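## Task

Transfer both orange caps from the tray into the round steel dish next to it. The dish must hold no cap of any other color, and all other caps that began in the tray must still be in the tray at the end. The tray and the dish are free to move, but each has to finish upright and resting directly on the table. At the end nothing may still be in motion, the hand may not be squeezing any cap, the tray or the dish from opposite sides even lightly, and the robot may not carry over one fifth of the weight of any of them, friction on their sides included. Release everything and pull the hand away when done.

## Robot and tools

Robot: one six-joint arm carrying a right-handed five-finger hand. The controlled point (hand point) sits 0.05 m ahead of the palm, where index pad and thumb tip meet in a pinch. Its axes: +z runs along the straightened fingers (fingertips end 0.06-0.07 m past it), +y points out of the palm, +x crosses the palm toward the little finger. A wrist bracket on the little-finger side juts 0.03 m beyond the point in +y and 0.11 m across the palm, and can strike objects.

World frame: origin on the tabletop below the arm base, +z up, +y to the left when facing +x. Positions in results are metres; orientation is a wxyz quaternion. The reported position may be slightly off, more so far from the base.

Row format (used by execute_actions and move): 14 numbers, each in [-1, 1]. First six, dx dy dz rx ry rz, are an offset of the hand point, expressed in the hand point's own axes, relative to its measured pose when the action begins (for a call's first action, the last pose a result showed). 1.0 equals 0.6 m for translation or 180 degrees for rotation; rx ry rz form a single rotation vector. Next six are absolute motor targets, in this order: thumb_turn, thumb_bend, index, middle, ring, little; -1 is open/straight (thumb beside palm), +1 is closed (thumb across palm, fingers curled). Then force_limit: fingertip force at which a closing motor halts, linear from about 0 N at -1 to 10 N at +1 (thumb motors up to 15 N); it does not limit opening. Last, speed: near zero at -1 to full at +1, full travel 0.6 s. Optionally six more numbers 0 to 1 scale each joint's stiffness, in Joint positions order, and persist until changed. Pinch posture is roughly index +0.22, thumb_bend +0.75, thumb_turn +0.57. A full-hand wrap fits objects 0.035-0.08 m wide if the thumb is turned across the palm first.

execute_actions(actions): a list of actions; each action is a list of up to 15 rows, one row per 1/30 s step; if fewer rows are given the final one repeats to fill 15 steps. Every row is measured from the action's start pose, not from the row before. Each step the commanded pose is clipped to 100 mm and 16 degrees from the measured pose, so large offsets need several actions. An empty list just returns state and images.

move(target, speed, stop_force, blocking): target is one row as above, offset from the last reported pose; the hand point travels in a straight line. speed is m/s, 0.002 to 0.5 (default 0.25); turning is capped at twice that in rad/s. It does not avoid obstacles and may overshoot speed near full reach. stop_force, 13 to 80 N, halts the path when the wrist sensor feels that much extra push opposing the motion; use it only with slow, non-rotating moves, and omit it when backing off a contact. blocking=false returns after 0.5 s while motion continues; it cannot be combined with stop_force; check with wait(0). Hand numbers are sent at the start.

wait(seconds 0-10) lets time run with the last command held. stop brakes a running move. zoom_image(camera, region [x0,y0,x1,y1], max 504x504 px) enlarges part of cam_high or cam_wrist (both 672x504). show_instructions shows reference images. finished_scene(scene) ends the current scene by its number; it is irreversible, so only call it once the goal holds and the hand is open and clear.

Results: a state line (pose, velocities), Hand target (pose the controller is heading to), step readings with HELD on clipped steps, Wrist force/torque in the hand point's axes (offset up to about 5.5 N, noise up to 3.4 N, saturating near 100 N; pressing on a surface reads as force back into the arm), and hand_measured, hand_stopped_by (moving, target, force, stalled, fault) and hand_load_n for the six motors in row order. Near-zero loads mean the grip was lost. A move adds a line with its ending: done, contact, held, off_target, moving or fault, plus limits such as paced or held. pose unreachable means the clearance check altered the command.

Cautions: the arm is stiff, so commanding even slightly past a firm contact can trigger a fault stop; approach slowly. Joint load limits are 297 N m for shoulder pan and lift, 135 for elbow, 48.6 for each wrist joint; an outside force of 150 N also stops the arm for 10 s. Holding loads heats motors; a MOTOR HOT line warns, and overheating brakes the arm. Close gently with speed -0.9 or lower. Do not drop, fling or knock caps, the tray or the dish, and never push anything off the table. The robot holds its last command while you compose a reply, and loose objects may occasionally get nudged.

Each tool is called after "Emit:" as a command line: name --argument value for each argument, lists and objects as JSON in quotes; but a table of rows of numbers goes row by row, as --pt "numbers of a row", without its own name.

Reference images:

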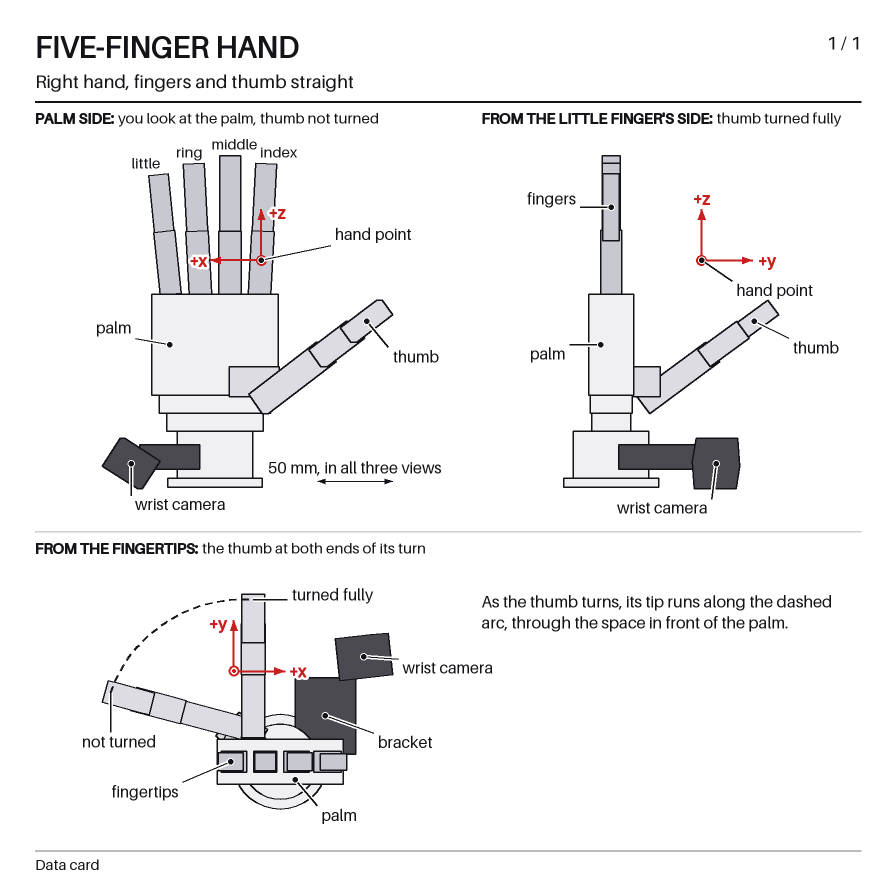

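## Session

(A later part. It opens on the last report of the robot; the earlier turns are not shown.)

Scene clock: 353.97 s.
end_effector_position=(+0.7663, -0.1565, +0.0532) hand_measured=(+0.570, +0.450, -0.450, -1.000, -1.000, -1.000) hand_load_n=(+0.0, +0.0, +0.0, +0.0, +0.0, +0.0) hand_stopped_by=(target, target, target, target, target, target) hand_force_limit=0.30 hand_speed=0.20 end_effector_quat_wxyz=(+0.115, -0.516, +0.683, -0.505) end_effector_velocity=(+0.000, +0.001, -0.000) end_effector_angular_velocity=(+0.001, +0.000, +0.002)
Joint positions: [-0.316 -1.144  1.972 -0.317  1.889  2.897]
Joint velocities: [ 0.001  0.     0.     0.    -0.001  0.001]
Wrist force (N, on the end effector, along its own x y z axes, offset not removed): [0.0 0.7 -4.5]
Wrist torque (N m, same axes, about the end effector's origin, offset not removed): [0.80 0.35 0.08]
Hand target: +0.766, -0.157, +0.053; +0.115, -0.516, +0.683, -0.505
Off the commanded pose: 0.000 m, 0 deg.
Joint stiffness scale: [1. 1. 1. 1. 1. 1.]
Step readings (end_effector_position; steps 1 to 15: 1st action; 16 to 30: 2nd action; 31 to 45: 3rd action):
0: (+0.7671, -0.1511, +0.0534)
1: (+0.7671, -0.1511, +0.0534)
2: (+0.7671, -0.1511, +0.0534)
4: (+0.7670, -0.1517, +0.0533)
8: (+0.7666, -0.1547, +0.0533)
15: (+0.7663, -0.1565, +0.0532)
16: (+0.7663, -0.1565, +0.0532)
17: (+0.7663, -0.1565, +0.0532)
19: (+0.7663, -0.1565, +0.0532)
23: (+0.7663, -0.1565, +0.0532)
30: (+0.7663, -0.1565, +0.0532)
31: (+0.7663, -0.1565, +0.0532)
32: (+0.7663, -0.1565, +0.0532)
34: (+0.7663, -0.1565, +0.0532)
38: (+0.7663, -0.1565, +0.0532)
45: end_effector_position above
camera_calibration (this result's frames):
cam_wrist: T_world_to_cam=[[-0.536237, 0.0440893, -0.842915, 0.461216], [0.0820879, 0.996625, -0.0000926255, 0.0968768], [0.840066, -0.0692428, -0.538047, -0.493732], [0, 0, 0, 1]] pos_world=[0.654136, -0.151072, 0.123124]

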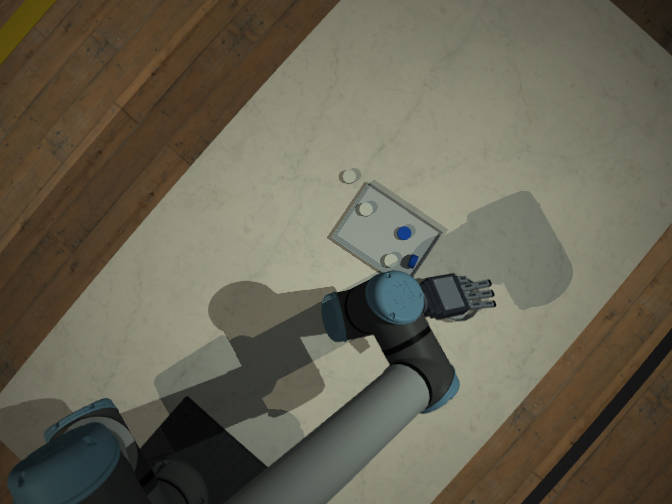

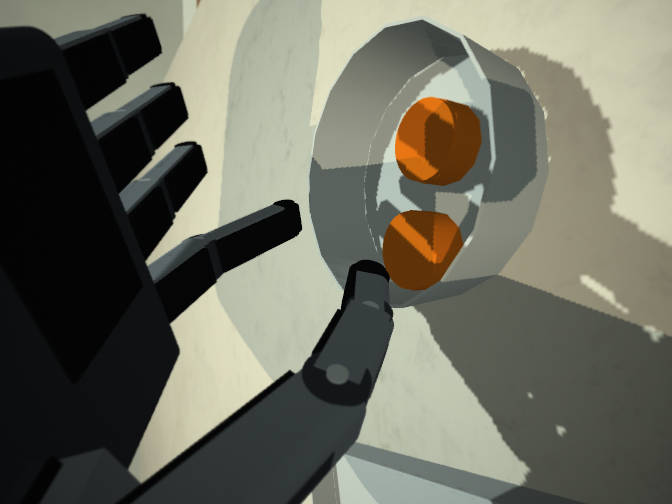

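Both caps are in the dish. Moving clear.

Emit:
move --target '[0.0612, -0.1332, -0.0790, 0, 0, 0, 0.57, 0.45, -0.45, -1, -1, -1, 0.3, 0.2]' --speed 0.2

Scene clock: 357.50 s.
end_effector_position=(+0.7636, -0.1551, +0.1520) hand_measured=(+0.570, +0.450, -0.450, -1.000, -1.000, -1.000) hand_load_n=(+0.0, +0.0, +0.0, +0.0, +0.0, +0.0) hand_stopped_by=(target, target, target, target, target, target) hand_force_limit=0.30 hand_speed=0.20 end_effector_quat_wxyz=(+0.115, -0.516, +0.683, -0.505) end_effector_velocity=(-0.002, +0.002, -0.001) end_effector_angular_velocity=(+0.002, +0.008, +0.004)
Joint positions: [-0.316 -1.265  1.921 -0.145  1.889  2.897]
Joint velocities: [ 0.001 -0.    -0.     0.009 -0.002 -0.002]
Wrist force (N, on the end effector, along its own x y z axes, offset not removed): [2.5 1.9 -0.6]
Wrist torque (N m, same axes, about the end effector's origin, offset not removed): [0.82 -0.07 0.41]
Hand target: +0.765, -0.156, +0.153; +0.115, -0.516, +0.683, -0.505
Off the commanded pose: 0.002 m, 0 deg.
Joint stiffness scale: [1. 1. 1. 1. 1. 1.]
move: done
camera_calibration (this result's frames):
cam_wrist: T_world_to_cam=[[-0.536636, 0.04423, -0.842654, 0.543251], [0.0820899, 0.996625, 0.0000336313, 0.0957029], [0.839811, -0.0691553, -0.538456, -0.437985], [0, 0, 0, 1]] pos_world=[0.651497, -0.149697, 0.221934]

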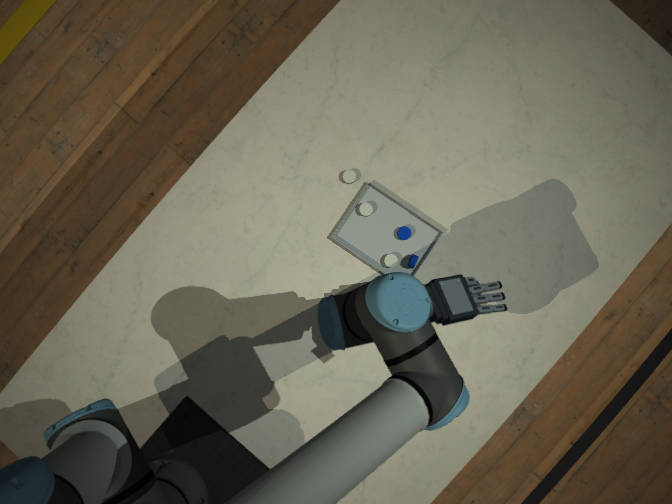

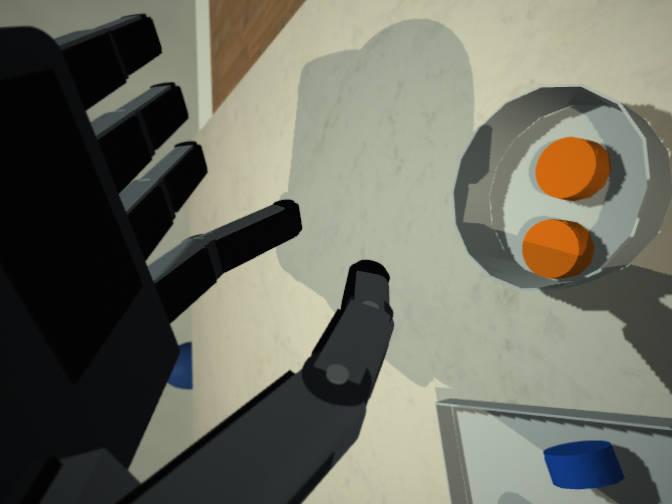

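Emit:
finished_scene --scene 1

The scene is finished: the task was done.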